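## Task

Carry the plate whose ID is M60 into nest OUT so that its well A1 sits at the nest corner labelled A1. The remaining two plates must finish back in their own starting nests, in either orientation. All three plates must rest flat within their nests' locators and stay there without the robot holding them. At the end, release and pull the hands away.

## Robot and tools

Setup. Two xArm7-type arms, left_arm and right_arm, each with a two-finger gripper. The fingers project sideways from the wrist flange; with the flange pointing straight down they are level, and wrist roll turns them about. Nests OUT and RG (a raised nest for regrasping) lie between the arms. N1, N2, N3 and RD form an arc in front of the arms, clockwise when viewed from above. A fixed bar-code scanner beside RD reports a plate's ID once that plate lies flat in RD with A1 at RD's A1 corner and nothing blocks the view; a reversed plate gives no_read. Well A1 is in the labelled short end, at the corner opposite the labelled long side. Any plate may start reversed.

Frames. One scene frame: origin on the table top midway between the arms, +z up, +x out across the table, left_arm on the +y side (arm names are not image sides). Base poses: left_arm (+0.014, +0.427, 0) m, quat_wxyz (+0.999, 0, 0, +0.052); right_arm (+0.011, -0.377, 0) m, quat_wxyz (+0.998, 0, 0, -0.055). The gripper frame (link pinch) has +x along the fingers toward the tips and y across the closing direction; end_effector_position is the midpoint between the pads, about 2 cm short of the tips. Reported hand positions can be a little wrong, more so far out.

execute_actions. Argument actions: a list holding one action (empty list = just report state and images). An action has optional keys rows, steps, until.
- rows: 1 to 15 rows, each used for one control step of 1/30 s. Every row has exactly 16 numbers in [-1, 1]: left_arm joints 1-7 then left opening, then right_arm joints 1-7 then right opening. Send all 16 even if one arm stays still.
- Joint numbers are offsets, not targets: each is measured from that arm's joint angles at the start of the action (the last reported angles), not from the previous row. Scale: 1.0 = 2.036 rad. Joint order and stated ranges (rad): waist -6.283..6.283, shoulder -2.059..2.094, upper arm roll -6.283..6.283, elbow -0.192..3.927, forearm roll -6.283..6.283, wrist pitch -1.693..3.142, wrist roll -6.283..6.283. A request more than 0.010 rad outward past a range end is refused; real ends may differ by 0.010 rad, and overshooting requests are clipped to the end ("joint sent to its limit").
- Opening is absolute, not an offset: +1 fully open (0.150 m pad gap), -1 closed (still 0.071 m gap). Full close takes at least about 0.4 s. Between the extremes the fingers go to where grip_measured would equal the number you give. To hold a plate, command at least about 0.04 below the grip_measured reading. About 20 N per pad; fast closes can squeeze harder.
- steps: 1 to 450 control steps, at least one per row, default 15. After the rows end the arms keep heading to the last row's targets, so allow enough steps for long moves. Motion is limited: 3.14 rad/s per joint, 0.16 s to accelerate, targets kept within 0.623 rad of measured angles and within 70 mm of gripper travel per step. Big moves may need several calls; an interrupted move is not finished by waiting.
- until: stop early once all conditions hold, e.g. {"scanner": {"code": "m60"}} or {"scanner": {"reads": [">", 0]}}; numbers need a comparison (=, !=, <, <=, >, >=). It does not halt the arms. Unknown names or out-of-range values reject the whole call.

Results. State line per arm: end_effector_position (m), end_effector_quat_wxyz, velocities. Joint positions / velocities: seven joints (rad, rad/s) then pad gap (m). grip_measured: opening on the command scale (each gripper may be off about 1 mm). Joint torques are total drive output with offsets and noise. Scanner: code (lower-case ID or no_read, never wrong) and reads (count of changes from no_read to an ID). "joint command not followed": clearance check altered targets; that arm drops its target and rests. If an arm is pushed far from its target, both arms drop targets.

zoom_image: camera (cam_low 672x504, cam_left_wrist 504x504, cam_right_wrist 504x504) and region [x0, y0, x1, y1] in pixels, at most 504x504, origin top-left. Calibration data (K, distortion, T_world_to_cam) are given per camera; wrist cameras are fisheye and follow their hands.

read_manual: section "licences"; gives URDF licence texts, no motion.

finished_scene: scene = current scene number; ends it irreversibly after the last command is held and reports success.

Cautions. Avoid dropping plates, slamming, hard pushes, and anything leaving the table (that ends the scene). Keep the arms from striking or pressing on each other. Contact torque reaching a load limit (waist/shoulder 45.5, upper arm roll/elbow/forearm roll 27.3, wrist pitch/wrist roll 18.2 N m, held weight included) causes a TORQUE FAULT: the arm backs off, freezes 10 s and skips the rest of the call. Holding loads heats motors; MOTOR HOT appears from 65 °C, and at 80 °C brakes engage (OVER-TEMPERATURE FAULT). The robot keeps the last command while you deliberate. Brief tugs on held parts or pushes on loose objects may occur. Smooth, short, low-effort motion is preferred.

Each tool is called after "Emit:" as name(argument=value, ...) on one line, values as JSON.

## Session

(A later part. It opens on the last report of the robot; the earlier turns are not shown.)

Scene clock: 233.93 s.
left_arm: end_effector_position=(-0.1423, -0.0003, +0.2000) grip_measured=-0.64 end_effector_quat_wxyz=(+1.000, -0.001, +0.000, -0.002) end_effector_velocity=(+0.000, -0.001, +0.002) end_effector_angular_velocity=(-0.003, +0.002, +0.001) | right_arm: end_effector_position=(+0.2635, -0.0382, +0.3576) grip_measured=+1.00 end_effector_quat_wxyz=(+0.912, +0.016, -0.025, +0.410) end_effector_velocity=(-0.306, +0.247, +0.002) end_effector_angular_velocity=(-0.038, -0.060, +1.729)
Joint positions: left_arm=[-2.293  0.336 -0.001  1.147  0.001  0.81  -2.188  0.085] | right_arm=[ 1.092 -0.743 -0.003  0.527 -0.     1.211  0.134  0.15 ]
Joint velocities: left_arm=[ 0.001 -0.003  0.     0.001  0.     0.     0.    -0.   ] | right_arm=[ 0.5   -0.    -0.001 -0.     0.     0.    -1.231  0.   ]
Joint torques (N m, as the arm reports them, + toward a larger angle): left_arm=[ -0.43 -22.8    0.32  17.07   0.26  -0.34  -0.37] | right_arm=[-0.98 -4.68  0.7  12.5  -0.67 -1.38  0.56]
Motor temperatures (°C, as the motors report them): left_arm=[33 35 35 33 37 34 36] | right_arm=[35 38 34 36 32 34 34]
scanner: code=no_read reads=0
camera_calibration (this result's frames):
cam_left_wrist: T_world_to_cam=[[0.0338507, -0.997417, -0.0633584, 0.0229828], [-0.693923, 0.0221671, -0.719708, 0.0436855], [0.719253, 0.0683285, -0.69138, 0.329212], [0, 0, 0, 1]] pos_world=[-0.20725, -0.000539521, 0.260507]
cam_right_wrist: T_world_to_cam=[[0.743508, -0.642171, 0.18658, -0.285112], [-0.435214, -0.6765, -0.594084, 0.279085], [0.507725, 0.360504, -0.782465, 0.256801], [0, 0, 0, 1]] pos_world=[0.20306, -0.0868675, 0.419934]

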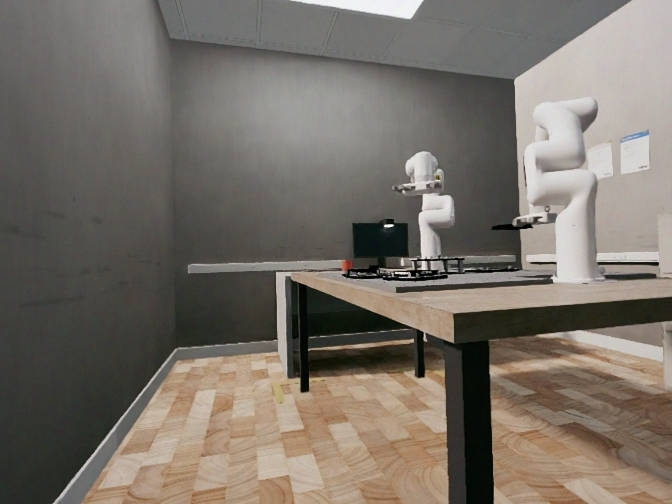

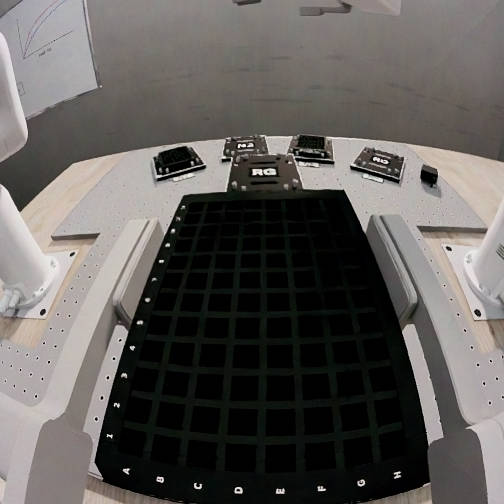

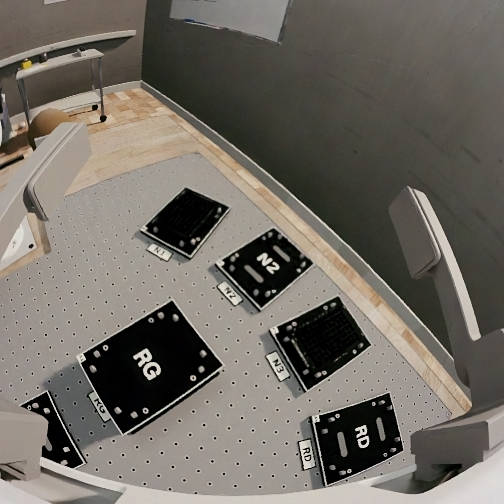

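Emit:
execute_actions(actions=[{"rows":[[0,0,0,0,0,0,0,-0.8,0.107,0,0,0,0,0,-0.6,1]],"steps":35}])

Scene clock: 239.50 s.
left_arm: end_effector_position=(-0.1423, -0.0003, +0.2000) grip_measured=-0.64 end_effector_quat_wxyz=(+1.000, -0.001, +0.000, -0.002) end_effector_velocity=(+0.001, -0.000, +0.000) end_effector_angular_velocity=(-0.000, -0.000, -0.001) | right_arm: end_effector_position=(+0.0149, -0.0090, +0.3533) grip_measured=+1.00 end_effector_quat_wxyz=(+0.416, +0.002, -0.029, +0.909) end_effector_velocity=(-0.001, -0.000, -0.000) end_effector_angular_velocity=(-0.000, -0.000, +0.003)
Joint positions: left_arm=[-2.293  0.336 -0.001  1.147  0.001  0.81  -2.188  0.085] | right_arm=[ 1.31  -0.743 -0.003  0.527 -0.     1.211 -1.087  0.15 ]
Joint velocities: left_arm=[ 0.001 -0.001  0.    -0.001  0.001 -0.     0.002  0.   ] | right_arm=[ 0.001 -0.     0.001 -0.     0.     0.    -0.001  0.   ]
Joint torques (N m, as the arm reports them, + toward a larger angle): left_arm=[ -0.63 -22.49   0.26  17.45   0.06  -0.45  -0.3 ] | right_arm=[-0.9  -4.54  0.78 12.64 -0.72 -1.32  0.36]
Motor temperatures (°C, as the motors report them): left_arm=[33 35 35 33 37 34 36] | right_arm=[35 38 34 36 32 34 34]
scanner: code=no_read reads=0
camera_calibration (this result's frames):
cam_left_wrist: T_world_to_cam=[[0.0338507, -0.997417, -0.0633584, 0.0229827], [-0.693923, 0.022167, -0.719708, 0.0436855], [0.719253, 0.0683284, -0.69138, 0.329211], [0, 0, 0, 1]] pos_world=[-0.20725, -0.000539555, 0.260507]
cam_right_wrist: T_world_to_cam=[[0.721337, 0.647637, 0.245437, -0.0896146], [0.650209, -0.511197, -0.562055, 0.162045], [-0.238541, 0.565017, -0.789844, 0.384674], [0, 0, 0, 1]] pos_world=[0.0510396, -0.0764726, 0.416906]

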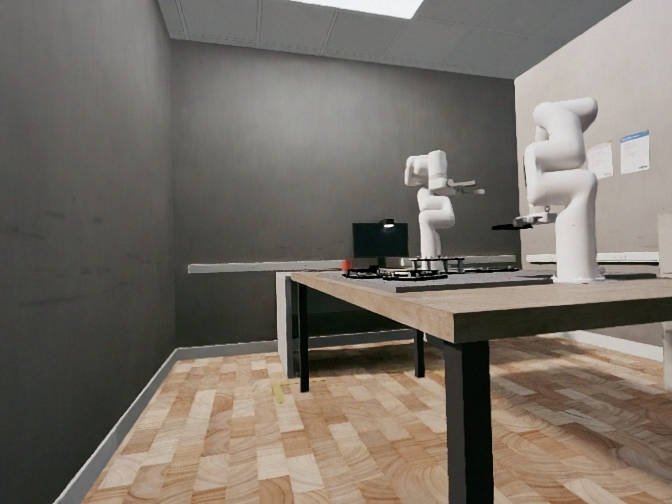

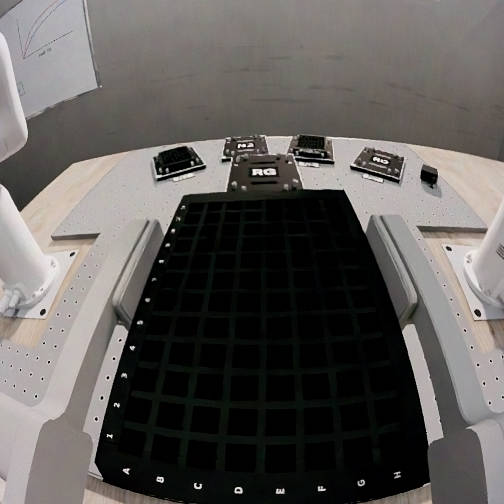

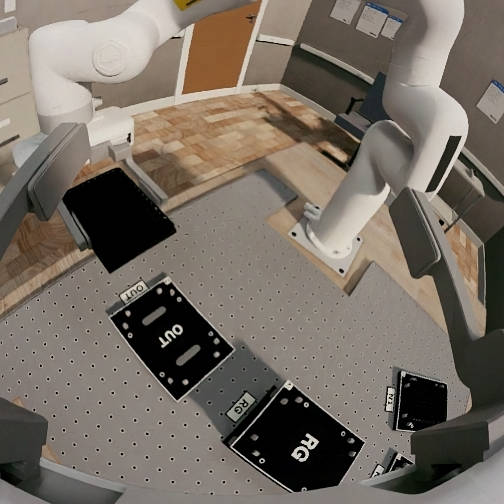

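Emit:
zoom_image(camera="cam_right_wrist", region=[90, 260, 250, 420])

Region (90, 260, 250, 420) of cam_right_wrist's 504x504 image, scaled by 3.150, with more detail than that image has.

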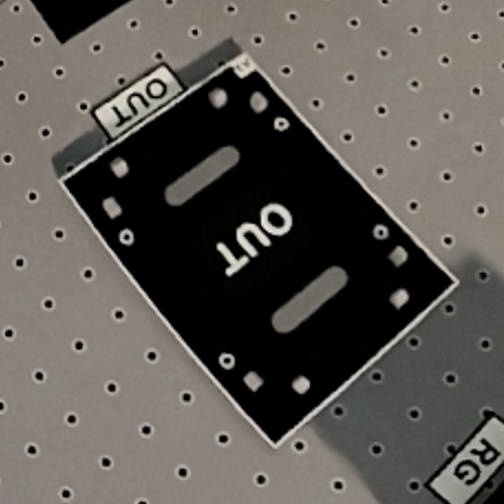

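Emit:
execute_actions(actions=[{"rows":[[0.1,0.076,0,-0.124,0,-0.199,0.11,-0.8,0,0,0,0,0,0,0,1]],"steps":30}])

Emit:
zoom_image(camera="cam_right_wrist", region=[60, 220, 260, 420])

Scene clock: 263.93 s.
left_arm: end_effector_position=(-0.0268, -0.0032, +0.0697) grip_measured=-0.64 end_effector_quat_wxyz=(+1.000, +0.000, -0.000, -0.012) end_effector_velocity=(+0.002, +0.001, -0.001) end_effector_angular_velocity=(+0.004, -0.002, -0.000) | right_arm: end_effector_position=(+0.0149, -0.0090, +0.3533) grip_measured=+1.00 end_effector_quat_wxyz=(+0.416, +0.002, -0.029, +0.909) end_effector_velocity=(-0.001, +0.000, +0.000) end_effector_angular_velocity=(+0.000, +0.001, +0.002)
Joint positions: left_arm=[-2.09   0.491 -0.001  0.895  0.001  0.405 -1.964  0.085] | right_arm=[ 1.31  -0.743 -0.003  0.527 -0.     1.211 -1.087  0.15 ]
Joint velocities: left_arm=[ 0.002  0.001  0.001 -0.003 -0.     0.     0.002 -0.   ] | right_arm=[ 0.002  0.001 -0.     0.     0.001 -0.    -0.001  0.   ]
Joint torques (N m, as the arm reports them, + toward a larger angle): left_arm=[ -0.98 -22.03   0.39  12.86   0.02  -0.39  -0.34] | right_arm=[-0.67 -4.76  1.19 12.56 -0.58 -1.18  0.46]
Motor temperatures (°C, as the motors report them): left_arm=[33 35 35 33 37 34 36] | right_arm=[35 38 34 36 32 34 34]
scanner: code=no_read reads=0
camera_calibration (this result's frames):
cam_left_wrist: T_world_to_cam=[[0.0129699, -0.997807, -0.0649144, 0.00743889], [-0.693062, 0.0378249, -0.719885, 0.030261], [0.720761, 0.0543266, -0.691051, 0.15621], [0, 0, 0, 1]] pos_world=[-0.0917138, -0.0022084, 0.130216]
cam_right_wrist: T_world_to_cam=[[0.721337, 0.647637, 0.245437, -0.0896145], [0.650209, -0.511197, -0.562055, 0.162045], [-0.238541, 0.565017, -0.789845, 0.384674], [0, 0, 0, 1]] pos_world=[0.0510395, -0.0764726, 0.416906]

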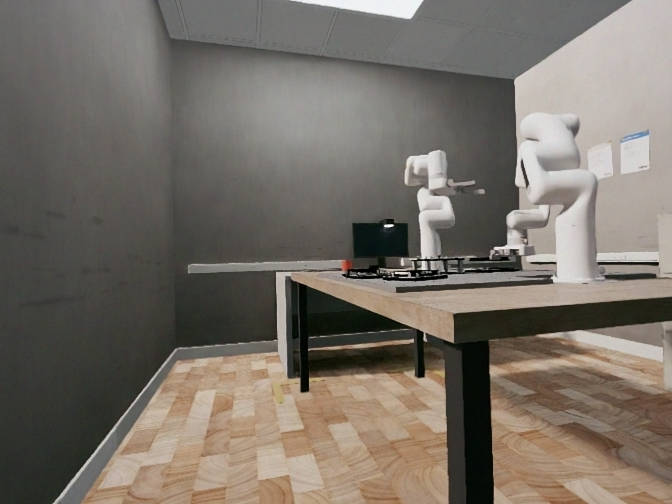

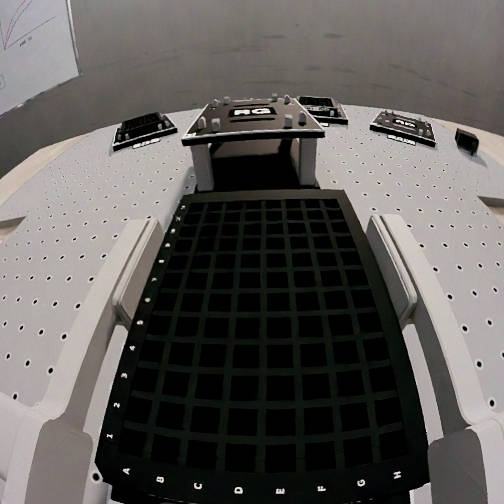

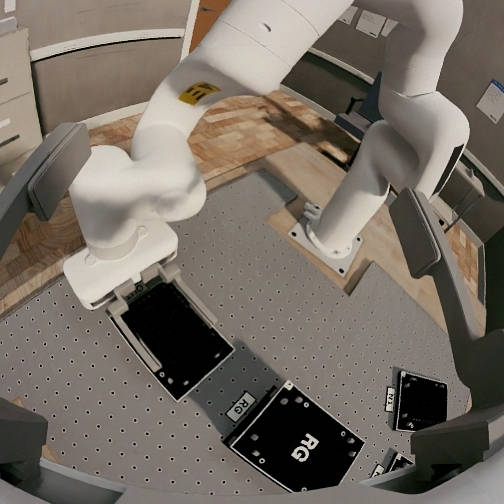

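Region (60, 220, 260, 420) of cam_right_wrist's 504x504 image, scaled by 2.520, with more detail than that image has.

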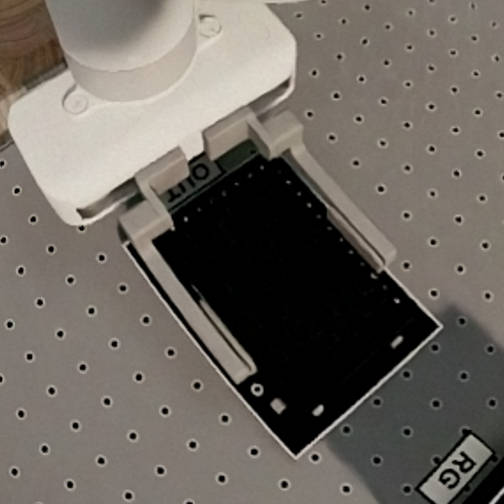

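Emit:
execute_actions(actions=[{"rows":[[0,0.0253,0,0.0052,0,-0.02,0,-0.8,0,0,0,0,0,0,0,1]],"steps":20}])

Emit:
zoom_image(camera="cam_right_wrist", region=[90, 270, 250, 420])

Scene clock: 290.17 s.
left_arm: end_effector_position=(-0.0268, -0.0032, +0.0518) grip_measured=-0.64 end_effector_quat_wxyz=(+1.000, +0.000, -0.000, -0.012) end_effector_velocity=(+0.000, +0.000, -0.001) end_effector_angular_velocity=(+0.002, -0.001, -0.001) | right_arm: end_effector_position=(+0.0149, -0.0090, +0.3533) grip_measured=+1.00 end_effector_quat_wxyz=(+0.416, +0.002, -0.029, +0.909) end_effector_velocity=(+0.000, -0.000, -0.000) end_effector_angular_velocity=(-0.000, +0.001, -0.001)
Joint positions: left_arm=[-2.09   0.542 -0.001  0.906  0.001  0.364 -1.964  0.085] | right_arm=[ 1.31  -0.743 -0.003  0.527 -0.     1.211 -1.087  0.15 ]
Joint velocities: left_arm=[ 0.     0.002  0.     0.     0.    -0.     0.001 -0.   ] | right_arm=[-0.001  0.     0.    -0.     0.001  0.001 -0.     0.   ]
Joint torques (N m, as the arm reports them, + toward a larger angle): left_arm=[ -0.71 -22.52   0.36  12.12   0.27  -0.31  -0.28] | right_arm=[-0.67 -4.69  0.65 12.56 -0.54 -1.23  0.4 ]
Motor temperatures (°C, as the motors report them): left_arm=[33 35 35 33 37 34 36] | right_arm=[35 38 34 37 32 34 34]
scanner: code=no_read reads=0
camera_calibration (this result's frames):
cam_left_wrist: T_world_to_cam=[[0.0129777, -0.997803, -0.0649724, 0.00629124], [-0.693109, 0.0378578, -0.719838, 0.0173436], [0.720716, 0.0543748, -0.691095, 0.143824], [0, 0, 0, 1]] pos_world=[-0.0917171, -0.0021996, 0.11229]
cam_right_wrist: T_world_to_cam=[[0.721337, 0.647637, 0.245437, -0.0896145], [0.650209, -0.511197, -0.562055, 0.162045], [-0.238541, 0.565017, -0.789844, 0.384674], [0, 0, 0, 1]] pos_world=[0.0510395, -0.0764726, 0.416906]

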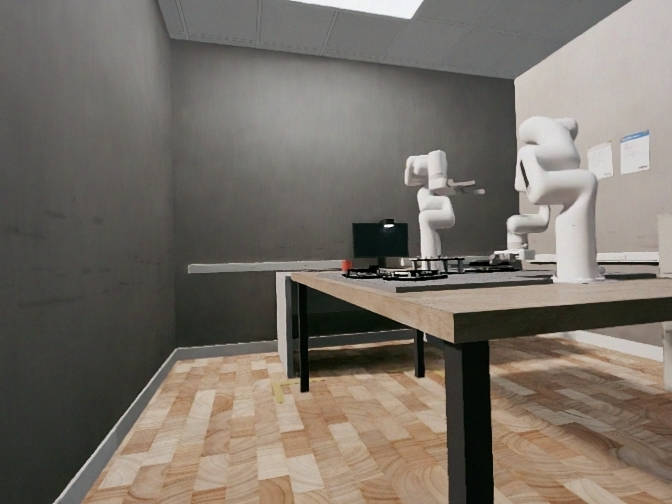

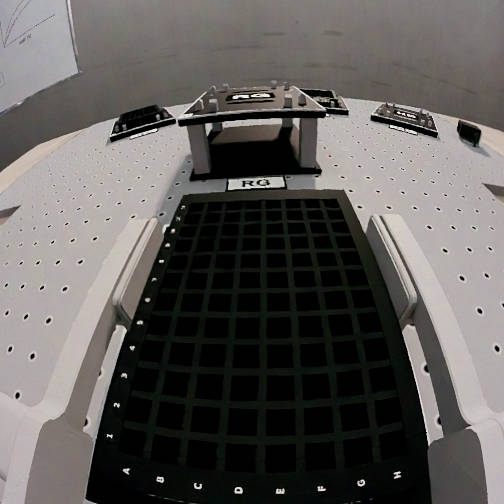

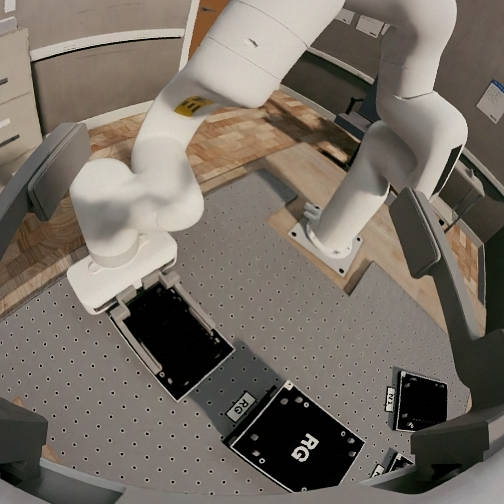

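Region (90, 270, 250, 420) of cam_right_wrist's 504x504 image, scaled by 3.150, with more detail than that image has; it fills the top 472 rows of this view, and the rest is white.

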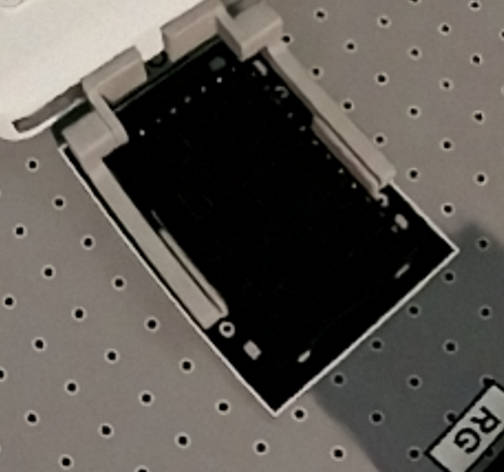

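Emit:
execute_actions(actions=[{"rows":[[-0.0012,-0.0027,0,-0.0053,0,-0.0027,-0.0012,-0.8,0,0,0,0,0,0,0,1],[-0.0012,-0.0027,0,-0.0053,0,-0.0027,-0.0012,-0.8,0,0,0,0,0,0,0,1],[-0.0012,-0.0027,0,-0.0053,0,-0.0027,-0.0012,-0.8,0,0,0,0,0,0,0,1],[-0.0012,-0.0027,0,-0.0053,0,-0.0027,-0.0012,-0.8,0,0,0,0,0,0,0,1],[-0.0012,-0.0027,0,-0.0053,0,-0.0027,-0.0012,-0.8,0,0,0,0,0,0,0,1],[-0.0012,0,0,-0.0047,0,-0.0047,-0.0012,-0.8,0,0,0,0,0,0,0,1],[-0.0012,0.002,0,-0.0042,0,-0.0062,-0.0012,-0.8,0,0,0,0,0,0,0,1],[-0.0012,0.004,0,-0.0037,0,-0.0077,-0.0012,-0.8,0,0,0,0,0,0,0,1],[-0.0012,0.006,0,-0.0033,0,-0.0093,-0.0012,-0.8,0,0,0,0,0,0,0,1],[-0.0012,0.008,0,-0.0028,0,-0.0108,-0.0012,-0.8,0,0,0,0,0,0,0,1],[-0.0012,0.01,0,-0.0023,0,-0.0123,-0.0012,-0.8,0,0,0,0,0,0,0,1],[-0.0012,0.012,0,-0.0019,0,-0.0138,-0.0012,-0.8,0,0,0,0,0,0,0,1],[-0.0012,0.014,0,-0.0014,0,-0.0153,-0.0012,-0.8,0,0,0,0,0,0,0,1],[-0.0012,0.0159,0,-0.001,0,-0.0168,-0.0012,-0.8,0,0,0,0,0,0,0,1]],"steps":25}])

Emit:
zoom_image(camera="cam_right_wrist", region=[90, 270, 250, 420])

Scene clock: 308.60 s.
left_arm: end_effector_position=(-0.0266, -0.0010, +0.0399) grip_measured=-0.62 end_effector_quat_wxyz=(+1.000, -0.001, +0.000, -0.012) end_effector_velocity=(-0.000, +0.001, -0.005) end_effector_angular_velocity=(+0.006, -0.001, -0.008) | right_arm: end_effector_position=(+0.0149, -0.0090, +0.3533) grip_measured=+1.00 end_effector_quat_wxyz=(+0.416, +0.002, -0.029, +0.909) end_effector_velocity=(+0.000, +0.000, -0.000) end_effector_angular_velocity=(-0.000, +0.001, -0.001)
Joint positions: left_arm=[-2.092  0.573 -0.     0.905  0.001  0.329 -1.967  0.086] | right_arm=[ 1.31  -0.743 -0.003  0.527 -0.     1.211 -1.087  0.15 ]
Joint velocities: left_arm=[ 0.001  0.011 -0.003 -0.002 -0.    -0.007  0.007  0.   ] | right_arm=[-0.     0.    -0.001 -0.     0.     0.     0.     0.   ]
Joint torques (N m, as the arm reports them, + toward a larger angle): left_arm=[ -0.8  -13.67  -1.38   7.13  -0.27  -0.51   0.36] | right_arm=[-0.76 -4.49  0.77 12.57 -0.69 -1.37  0.31]
Motor temperatures (°C, as the motors report them): left_arm=[33 35 34 32 37 34 36] | right_arm=[35 38 34 37 32 34 34]
scanner: code=no_read reads=0
camera_calibration (this result's frames):
cam_left_wrist: T_world_to_cam=[[0.0136258, -0.997991, -0.0618747, 0.00763308], [-0.693834, 0.0351216, -0.719278, 0.00874148], [0.720006, 0.0527315, -0.691961, 0.135341], [0, 0, 0, 1]] pos_world=[-0.0914854, 0.000173976, 0.100411]
cam_right_wrist: T_world_to_cam=[[0.721337, 0.647637, 0.245437, -0.0896146], [0.650208, -0.511197, -0.562056, 0.162045], [-0.238541, 0.565017, -0.789844, 0.384674], [0, 0, 0, 1]] pos_world=[0.0510395, -0.0764726, 0.416906]

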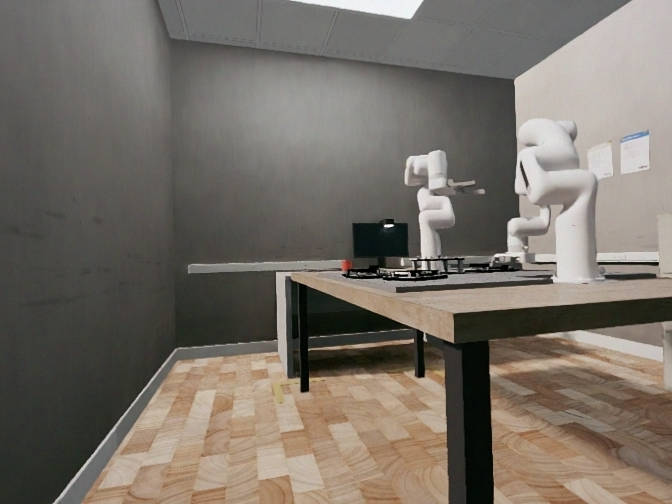

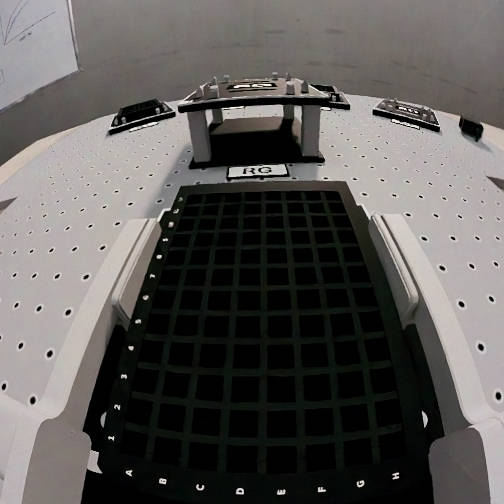

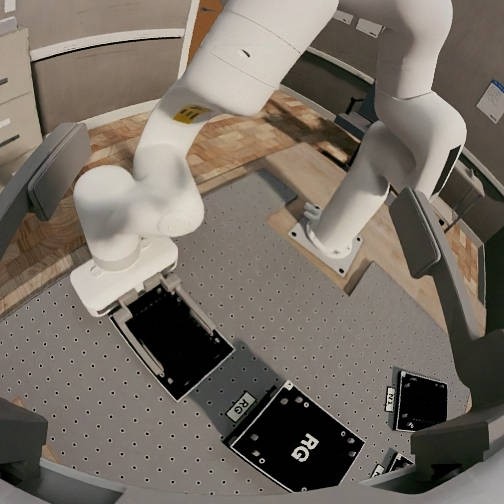

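Region (90, 270, 250, 420) of cam_right_wrist's 504x504 image, scaled by 3.150, with more detail than that image has; it fills the top 472 rows of this view, and the rest is white.

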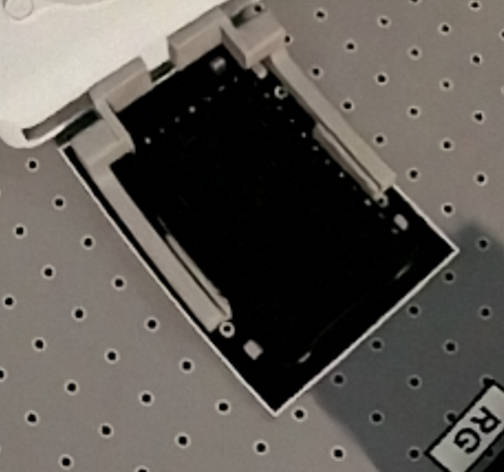

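Emit:
execute_actions(actions=[{"rows":[[0,-0.0114,0,-0.0027,0,0.0087,0,-0.8,0,0,0,0,0,0,0,1],[0,-0.0114,0,-0.0027,0,0.0087,0,-0.8,0,0,0,0,0,0,0,1],[0,-0.0114,0,-0.0027,0,0.0087,0,-0.8,0,0,0,0,0,0,0,1],[0,-0.0114,0,-0.0027,0,0.0087,0,-0.8,0,0,0,0,0,0,0,1],[0,-0.0114,0,-0.0027,0,0.0087,0,-0.8,0,0,0,0,0,0,0,1],[0,-0.0114,0,-0.0027,0,0.0087,0,-0.8,0,0,0,0,0,0,0,1],[-0.0039,-0.0099,0,0.0004,0,0.0103,-0.0039,-0.8,0,0,0,0,0,0,0,1]],"steps":18}])

Emit:
zoom_image(camera="cam_right_wrist", region=[90, 270, 250, 420])

Scene clock: 326.53 s.
left_arm: end_effector_position=(-0.0307, +0.0001, +0.0470) grip_measured=-0.62 end_effector_quat_wxyz=(+1.000, +0.000, -0.000, -0.012) end_effector_velocity=(-0.001, -0.002, +0.002) end_effector_angular_velocity=(-0.007, +0.003, +0.002) | right_arm: end_effector_position=(+0.0149, -0.0090, +0.3533) grip_measured=+1.00 end_effector_quat_wxyz=(+0.416, +0.002, -0.029, +0.909) end_effector_velocity=(-0.000, -0.000, -0.000) end_effector_angular_velocity=(-0.000, -0.002, +0.002)
Joint positions: left_arm=[-2.101  0.553 -0.001  0.904  0.001  0.351 -1.975  0.086] | right_arm=[ 1.31  -0.743 -0.003  0.527 -0.     1.211 -1.087  0.15 ]
Joint velocities: left_arm=[-0.001 -0.004 -0.     0.004 -0.    -0.    -0.003 -0.   ] | right_arm=[ 0.    -0.     0.    -0.    -0.002 -0.    -0.001  0.   ]
Joint torques (N m, as the arm reports them, + toward a larger angle): left_arm=[ -1.03 -21.93   0.1   10.44  -0.11  -0.05  -0.69] | right_arm=[-0.73 -4.53  0.94 12.66 -0.64 -1.13  0.39]
Motor temperatures (°C, as the motors report them): left_arm=[33 35 35 32 37 34 36] | right_arm=[35 38 34 37 32 34 34]
scanner: code=no_read reads=0
camera_calibration (this result's frames):
cam_left_wrist: T_world_to_cam=[[0.0135252, -0.997775, -0.0652845, 0.00937161], [-0.693148, 0.0377013, -0.719809, 0.0110325], [0.720668, 0.0549874, -0.691096, 0.143195], [0, 0, 0, 1]] pos_world=[-0.0956758, 0.00106089, 0.107515]
cam_right_wrist: T_world_to_cam=[[0.721337, 0.647637, 0.245438, -0.0896147], [0.650208, -0.511197, -0.562056, 0.162045], [-0.238541, 0.565017, -0.789844, 0.384674], [0, 0, 0, 1]] pos_world=[0.0510395, -0.0764726, 0.416906]

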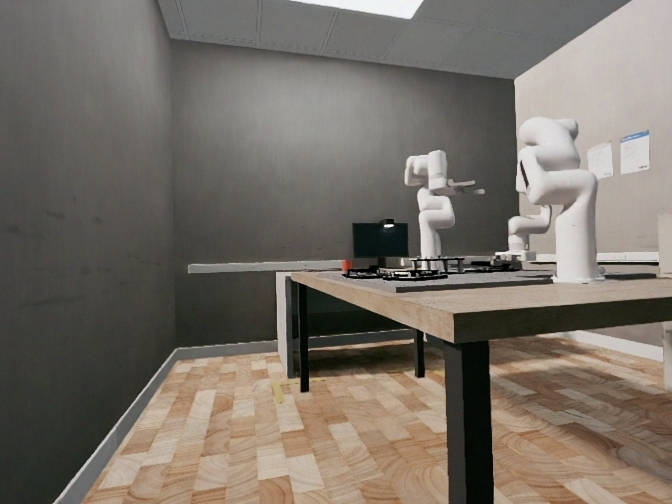

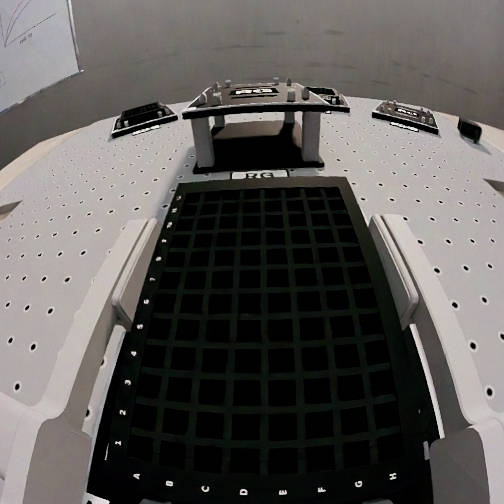

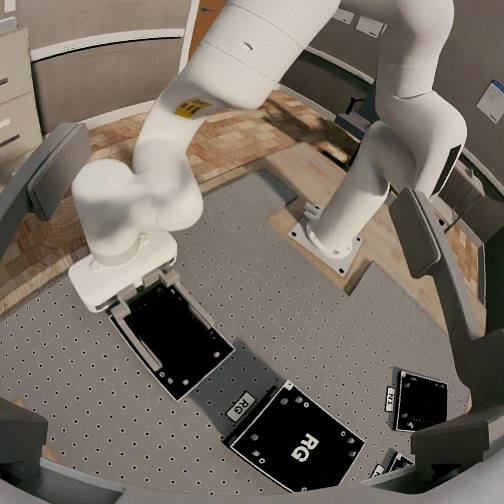

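Region (90, 270, 250, 420) of cam_right_wrist's 504x504 image, scaled by 3.150, with more detail than that image has; it fills the top 472 rows of this view, and the rest is white.

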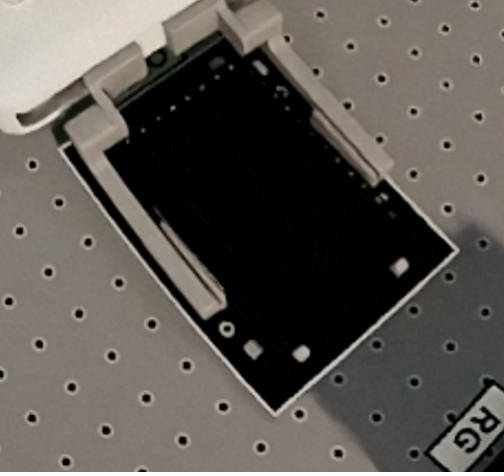

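Emit:
execute_actions(actions=[{"rows":[[0,0.002,0,0.0005,0,-0.0015,0,-0.8,0,0,0,0,0,0,0,1],[0,0.004,0,0.0009,0,-0.003,0,-0.8,0,0,0,0,0,0,0,1],[0,0.005,0,0.0012,0,-0.004,0,-0.8,0,0,0,0,0,0,0,1],[0,0.006,0,0.0014,0,-0.0046,0,-0.8,0,0,0,0,0,0,0,1],[0,0.007,0,0.0016,0,-0.0054,0,-0.8,0,0,0,0,0,0,0,1],[0,0.008,0,0.0018,0,-0.0062,0,-0.8,0,0,0,0,0,0,0,1],[0,0.009,0,0.002,0,-0.007,0,-0.8,0,0,0,0,0,0,0,1],[0,0.01,0,0.0023,0,-0.0077,0,-0.8,0,0,0,0,0,0,0,1]],"steps":20}])

Emit:
zoom_image(camera="cam_right_wrist", region=[90, 270, 250, 420])

Scene clock: 339.47 s.
left_arm: end_effector_position=(-0.0308, -0.0002, +0.0403) grip_measured=-0.62 end_effector_quat_wxyz=(+1.000, -0.000, +0.000, -0.012) end_effector_velocity=(+0.001, +0.000, -0.001) end_effector_angular_velocity=(+0.002, -0.001, +0.001) | right_arm: end_effector_position=(+0.0149, -0.0090, +0.3533) grip_measured=+1.00 end_effector_quat_wxyz=(+0.416, +0.002, -0.029, +0.909) end_effector_velocity=(+0.000, -0.000, +0.000) end_effector_angular_velocity=(+0.000, -0.001, +0.001)
Joint positions: left_arm=[-2.101  0.573 -0.001  0.909  0.001  0.335 -1.975  0.086] | right_arm=[ 1.31  -0.743 -0.003  0.527 -0.     1.211 -1.087  0.15 ]
Joint velocities: left_arm=[ 0.001  0.001  0.001 -0.001 -0.001 -0.     0.001  0.   ] | right_arm=[-0.001 -0.001  0.    -0.    -0.001  0.    -0.001  0.   ]
Joint torques (N m, as the arm reports them, + toward a larger angle): left_arm=[ -0.75 -20.03   0.01   9.35  -0.07   0.01  -0.46] | right_arm=[-0.5  -4.44  1.01 12.43 -0.66 -1.24  0.43]
Motor temperatures (°C, as the motors report them): left_arm=[33 35 35 32 37 34 36] | right_arm=[35 38 34 37 32 34 34]
scanner: code=no_read reads=0
camera_calibration (this result's frames):
cam_left_wrist: T_world_to_cam=[[0.0133398, -0.997859, -0.0640234, 0.00862159], [-0.693522, 0.0368918, -0.71949, 0.00614967], [0.720312, 0.0539995, -0.691545, 0.138657], [0, 0, 0, 1]] pos_world=[-0.0957262, 0.000888876, 0.100864]
cam_right_wrist: T_world_to_cam=[[0.721337, 0.647637, 0.245438, -0.0896147], [0.650208, -0.511197, -0.562056, 0.162045], [-0.238541, 0.565017, -0.789844, 0.384674], [0, 0, 0, 1]] pos_world=[0.0510395, -0.0764726, 0.416906]

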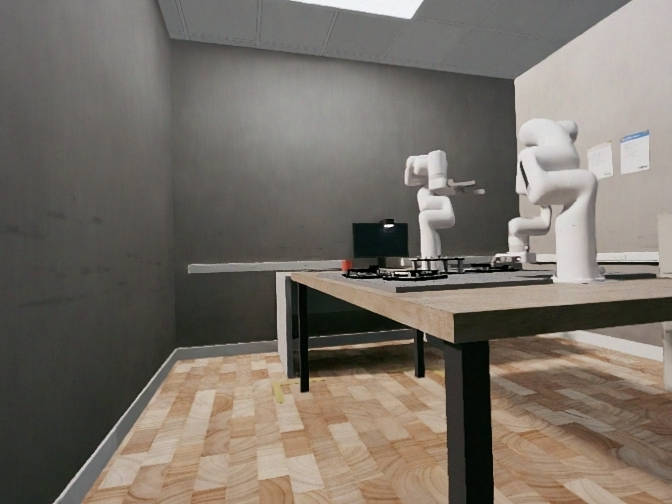

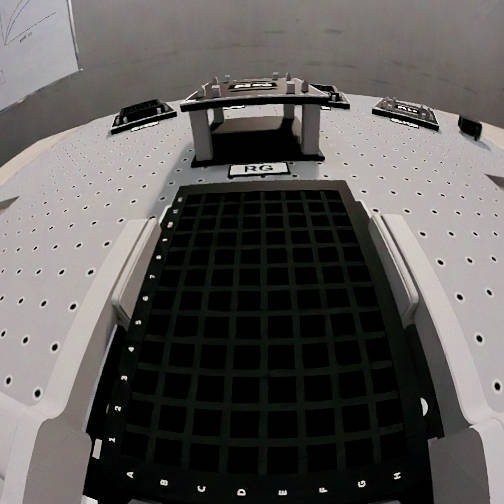

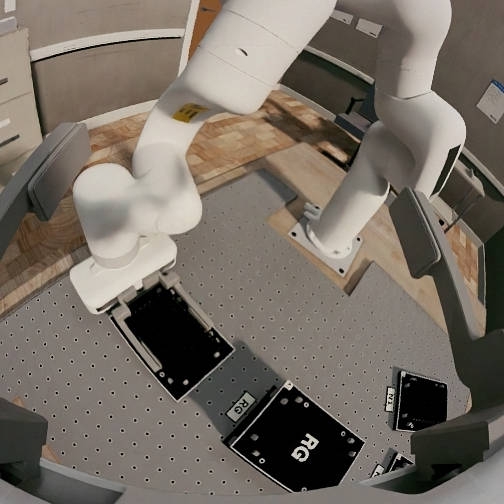

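Region (90, 270, 250, 420) of cam_right_wrist's 504x504 image, scaled by 3.150, with more detail than that image has; it fills the top 472 rows of this view, and the rest is white.

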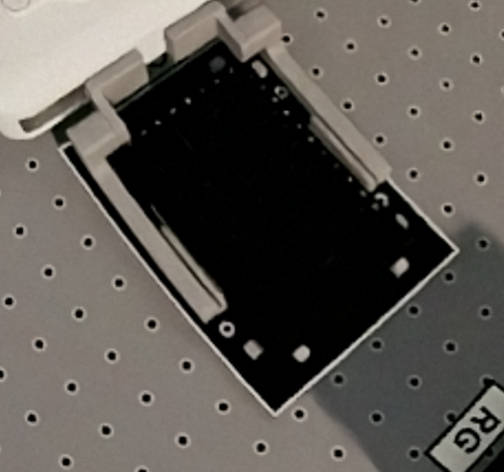

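Emit:
execute_actions(actions=[{"rows":[[0,0,0,0,0,0,0,-0.55,0,0,0,0,0,0,0,1],[0,0,0,0,0,0,0,-0.5,0,0,0,0,0,0,0,1],[0,0,0,0,0,0,0,-0.4,0,0,0,0,0,0,0,1],[0,0,0,0,0,0,0,-0.2,0,0,0,0,0,0,0,1]],"steps":12}])

Emit:
zoom_image(camera="cam_right_wrist", region=[90, 270, 250, 420])

Scene clock: 347.10 s.
left_arm: end_effector_position=(-0.0306, +0.0005, +0.0399) grip_measured=-0.20 end_effector_quat_wxyz=(+1.000, +0.001, -0.000, -0.012) end_effector_velocity=(-0.003, -0.006, +0.004) end_effector_angular_velocity=(-0.017, +0.007, -0.005) | right_arm: end_effector_position=(+0.0149, -0.0090, +0.3533) grip_measured=+1.00 end_effector_quat_wxyz=(+0.416, +0.002, -0.029, +0.909) end_effector_velocity=(+0.000, -0.000, -0.000) end_effector_angular_velocity=(-0.000, -0.001, -0.000)
Joint positions: left_arm=[-2.101  0.574 -0.001  0.908  0.001  0.336 -1.975  0.102] | right_arm=[ 1.31  -0.743 -0.003  0.527 -0.     1.211 -1.087  0.15 ]
Joint velocities: left_arm=[-0.001 -0.005 -0.     0.009  0.002 -0.004  0.003  0.002] | right_arm=[-0.     0.    -0.    -0.    -0.001 -0.     0.     0.   ]
Joint torques (N m, as the arm reports them, + toward a larger angle): left_arm=[ -0.53 -22.     0.49  11.69   0.08  -0.21  -0.25] | right_arm=[-0.63 -4.56  0.83 12.48 -0.7  -1.25  0.25]
Motor temperatures (°C, as the motors report them): left_arm=[33 35 35 32 37 34 36] | right_arm=[35 38 34 37 32 34 34]
scanner: code=no_read reads=0
camera_calibration (this result's frames):
cam_left_wrist: T_world_to_cam=[[0.0138944, -0.997727, -0.065934, 0.0093365], [-0.693006, 0.0379253, -0.719934, 0.00600089], [0.720798, 0.0556957, -0.690904, 0.138107], [0, 0, 0, 1]] pos_world=[-0.0955181, 0.00139574, 0.100354]
cam_right_wrist: T_world_to_cam=[[0.721337, 0.647637, 0.245438, -0.0896147], [0.650209, -0.511197, -0.562056, 0.162046], [-0.238541, 0.565017, -0.789844, 0.384674], [0, 0, 0, 1]] pos_world=[0.0510395, -0.0764726, 0.416906]

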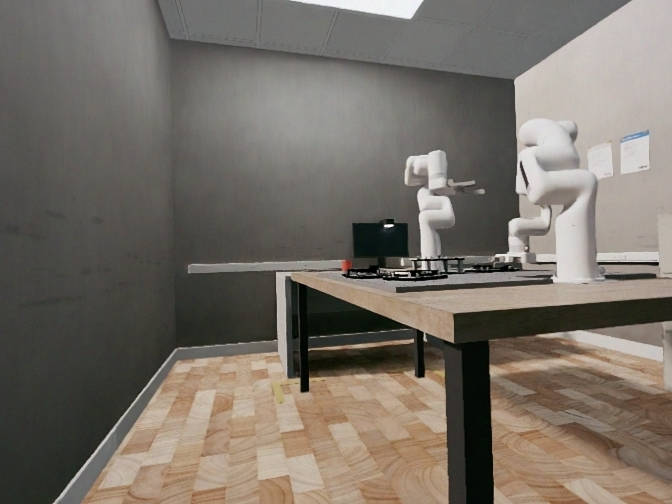

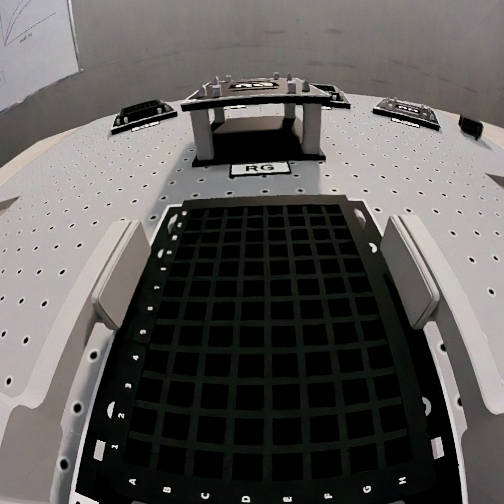

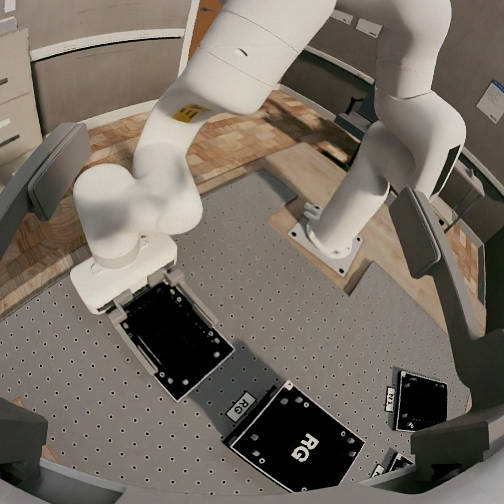

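Region (90, 270, 250, 420) of cam_right_wrist's 504x504 image, scaled by 3.150, with more detail than that image has; it fills the top 472 rows of this view, and the rest is white.

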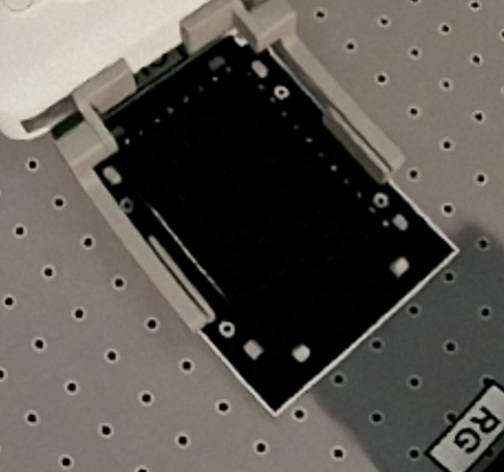

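Emit:
execute_actions(actions=[{"rows":[[0,0,0,0,0,0,0,0.5,0,0,0,0,0,0,0,1],[0,0,0,0,0,0,0,1,0,0,0,0,0,0,0,1],[0,-0.05,0,-0.012,0,0.038,0,1,0,0,0,0,0,0,0,1],[0,-0.05,0,-0.012,0,0.038,0,1,0,0,0,0,0,0,0,1],[0,-0.05,0,-0.012,0,0.038,0,1,0,0,0,0,0,0,0,1],[-0.05,-0.15,0,-0.035,0,0.115,0,1,-0.05,0,0,0,0,0,0,1]],"steps":25}])

Emit:
zoom_image(camera="cam_left_wrist", region=[60, 200, 460, 504])

Scene clock: 354.33 s.
left_arm: end_effector_position=(-0.0678, +0.0165, +0.1416) grip_measured=+1.00 end_effector_quat_wxyz=(+0.998, +0.001, -0.001, -0.062) end_effector_velocity=(-0.004, -0.001, +0.003) end_effector_angular_velocity=(-0.007, +0.006, -0.008) | right_arm: end_effector_position=(+0.0522, -0.0113, +0.3533) grip_measured=+1.00 end_effector_quat_wxyz=(+0.461, +0.001, -0.029, +0.887) end_effector_velocity=(+0.001, -0.000, -0.000) end_effector_angular_velocity=(+0.000, -0.000, -0.002)
Joint positions: left_arm=[-2.202  0.27  -0.001  0.837  0.001  0.57  -1.975  0.15 ] | right_arm=[ 1.208 -0.743 -0.003  0.527 -0.     1.211 -1.087  0.15 ]
Joint velocities: left_arm=[-0.003 -0.007 -0.005  0.004 -0.     0.001  0.     0.   ] | right_arm=[-0.002  0.    -0.     0.    -0.001 -0.     0.     0.   ]
Joint torques (N m, as the arm reports them, + toward a larger angle): left_arm=[ -0.32 -19.35   0.41  14.57   0.    -0.35  -0.2 ] | right_arm=[-0.75 -4.68  0.79 12.63 -0.82 -1.3   0.29]
Motor temperatures (°C, as the motors report them): left_arm=[33 35 35 32 37 34 36] | right_arm=[35 38 34 37 32 34 34]
scanner: code=no_read reads=0
camera_calibration (this result's frames):
cam_left_wrist: T_world_to_cam=[[-0.0868149, -0.993977, -0.0668784, 0.0258294], [-0.684835, 0.108299, -0.720605, 0.0523688], [0.723508, -0.0167586, -0.690113, 0.235592], [0, 0, 0, 1]] pos_world=[-0.132347, 0.0239505, 0.20205]
cam_right_wrist: T_world_to_cam=[[0.783211, 0.571255, 0.245457, -0.119145], [0.595117, -0.574443, -0.562007, 0.138802], [-0.180048, 0.586245, -0.789873, 0.392021], [0, 0, 0, 1]] pos_world=[0.0812948, -0.0820246, 0.4169]

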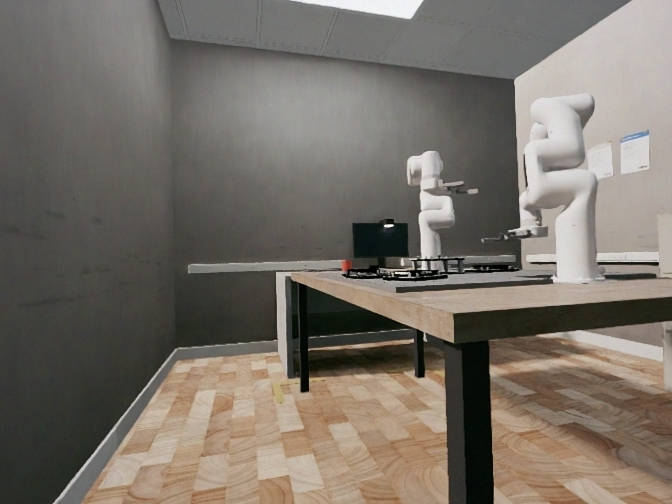

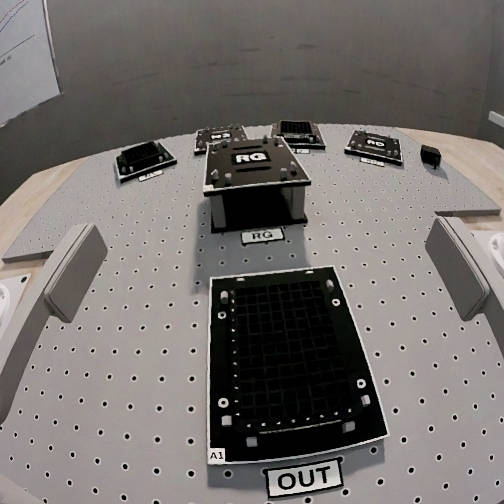

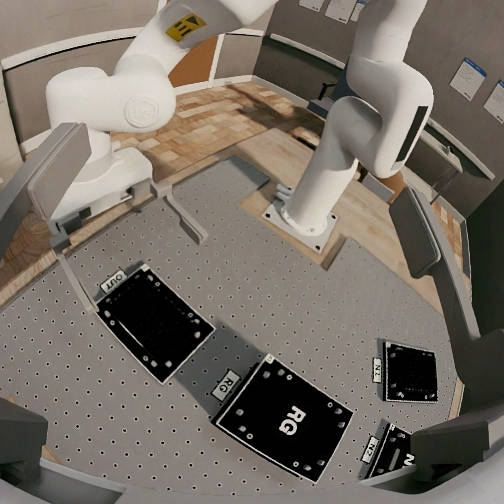

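Region (60, 200, 460, 504) of cam_left_wrist's 504x504 image, scaled by 1.260, with more detail than that image has; it fills the top 383 rows of this view, and the rest is white.

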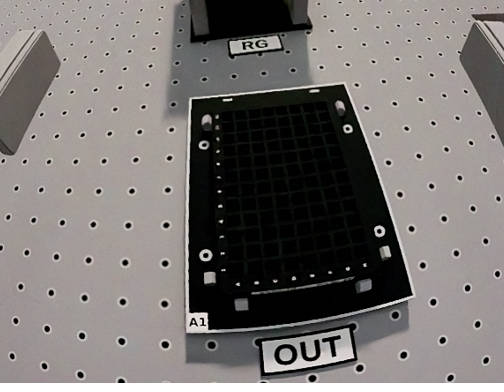

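Emit:
execute_actions(actions=[{"rows":[[-0.059,0.09,0,0.167,0,0.07,-0.119,1,0,0,0,0,0,0,0,1],[-0.059,0.09,0,0.167,0,0.07,-0.119,1,0,0,0,0,0,0,0,1],[-0.059,0.09,0,0.167,0,0.07,-0.119,1,0,0,0,0,0,0,0,1],[-0.059,0.09,0,0.167,0,0.07,-0.119,1,0,0,0,0,0,0,0,1],[-0.059,0.09,0,0.167,0,0.07,-0.119,1,0,0,0,0,0,0,0,1],[-0.059,0.09,0,0.167,0,0.07,-0.119,1,0,0,0,0,0,0,0,1],[-0.059,0.181,0,0.167,0,-0.016,-0.119,1,0,0,0,0,0,0,0,1]],"steps":25}])

Emit:
zoom_image(camera="cam_left_wrist", region=[180, 300, 380, 420])

Scene clock: 364.93 s.
left_arm: end_effector_position=(-0.1611, -0.0004, +0.0709) grip_measured=+1.00 end_effector_quat_wxyz=(+1.000, -0.001, +0.001, -0.001) end_effector_velocity=(+0.000, +0.002, -0.005) end_effector_angular_velocity=(+0.009, -0.006, -0.003) | right_arm: end_effector_position=(+0.0522, -0.0113, +0.3533) grip_measured=+1.00 end_effector_quat_wxyz=(+0.461, +0.001, -0.029, +0.887) end_effector_velocity=(+0.000, +0.000, -0.000) end_effector_angular_velocity=(-0.000, +0.000, -0.001)
Joint positions: left_arm=[-2.322  0.637 -0.001  1.177  0.001  0.537 -2.218  0.15 ] | right_arm=[ 1.208 -0.743 -0.003  0.527 -0.     1.211 -1.087  0.15 ]
Joint velocities: left_arm=[-0.002  0.01  -0.001 -0.001  0.    -0.    -0.     0.   ] | right_arm=[ 0.     0.001 -0.001  0.    -0.     0.     0.     0.   ]
Joint torques (N m, as the arm reports them, + toward a larger angle): left_arm=[ -0.62 -25.31   0.21  14.42   0.34  -0.47  -0.35] | right_arm=[-0.72 -4.26  0.85 12.5  -0.76 -1.14  0.4 ]
Motor temperatures (°C, as the motors report them): left_arm=[33 35 35 32 37 34 36] | right_arm=[35 38 34 37 32 34 34]
scanner: code=no_read reads=0
camera_calibration (this result's frames):
cam_left_wrist: T_world_to_cam=[[0.0352813, -0.99743, -0.0623635, 0.0155325], [-0.694976, 0.0203561, -0.718744, -0.0624532], [0.718167, 0.0686994, -0.692472, 0.253356], [0, 0, 0, 1]] pos_world=[-0.225903, -0.0006415, 0.131522]
cam_right_wrist: T_world_to_cam=[[0.783211, 0.571254, 0.245457, -0.119145], [0.595117, -0.574443, -0.562007, 0.138802], [-0.180048, 0.586245, -0.789873, 0.392021], [0, 0, 0, 1]] pos_world=[0.0812949, -0.0820247, 0.4169]

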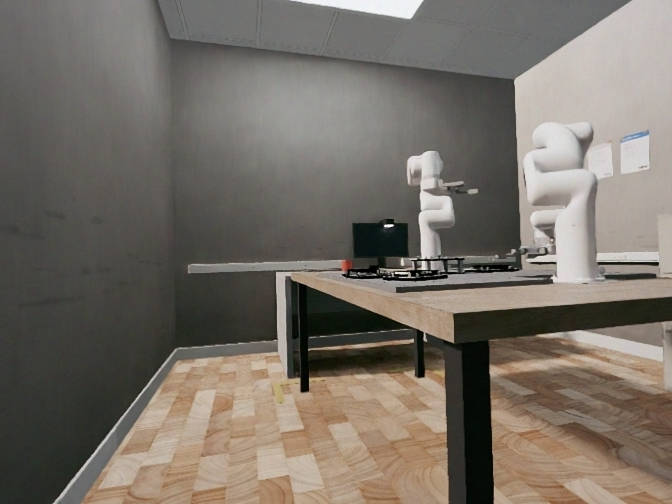

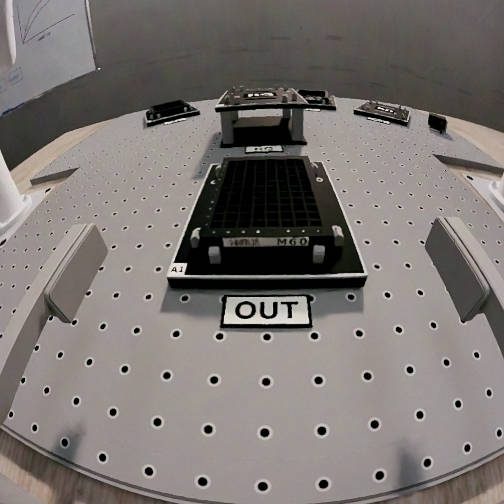

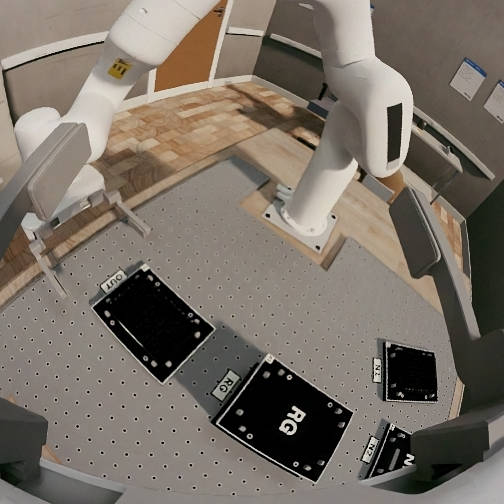

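Region (180, 300, 380, 420) of cam_left_wrist's 504x504 image, scaled by 2.520, with more detail than that image has; it fills the top 302 rows of this view, and the rest is white.

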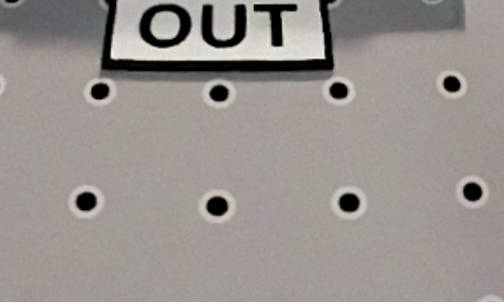

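M60 is clearly legible and the plate is seated.

Emit:
finished_scene(scene=1)

The scene is finished: the task was done.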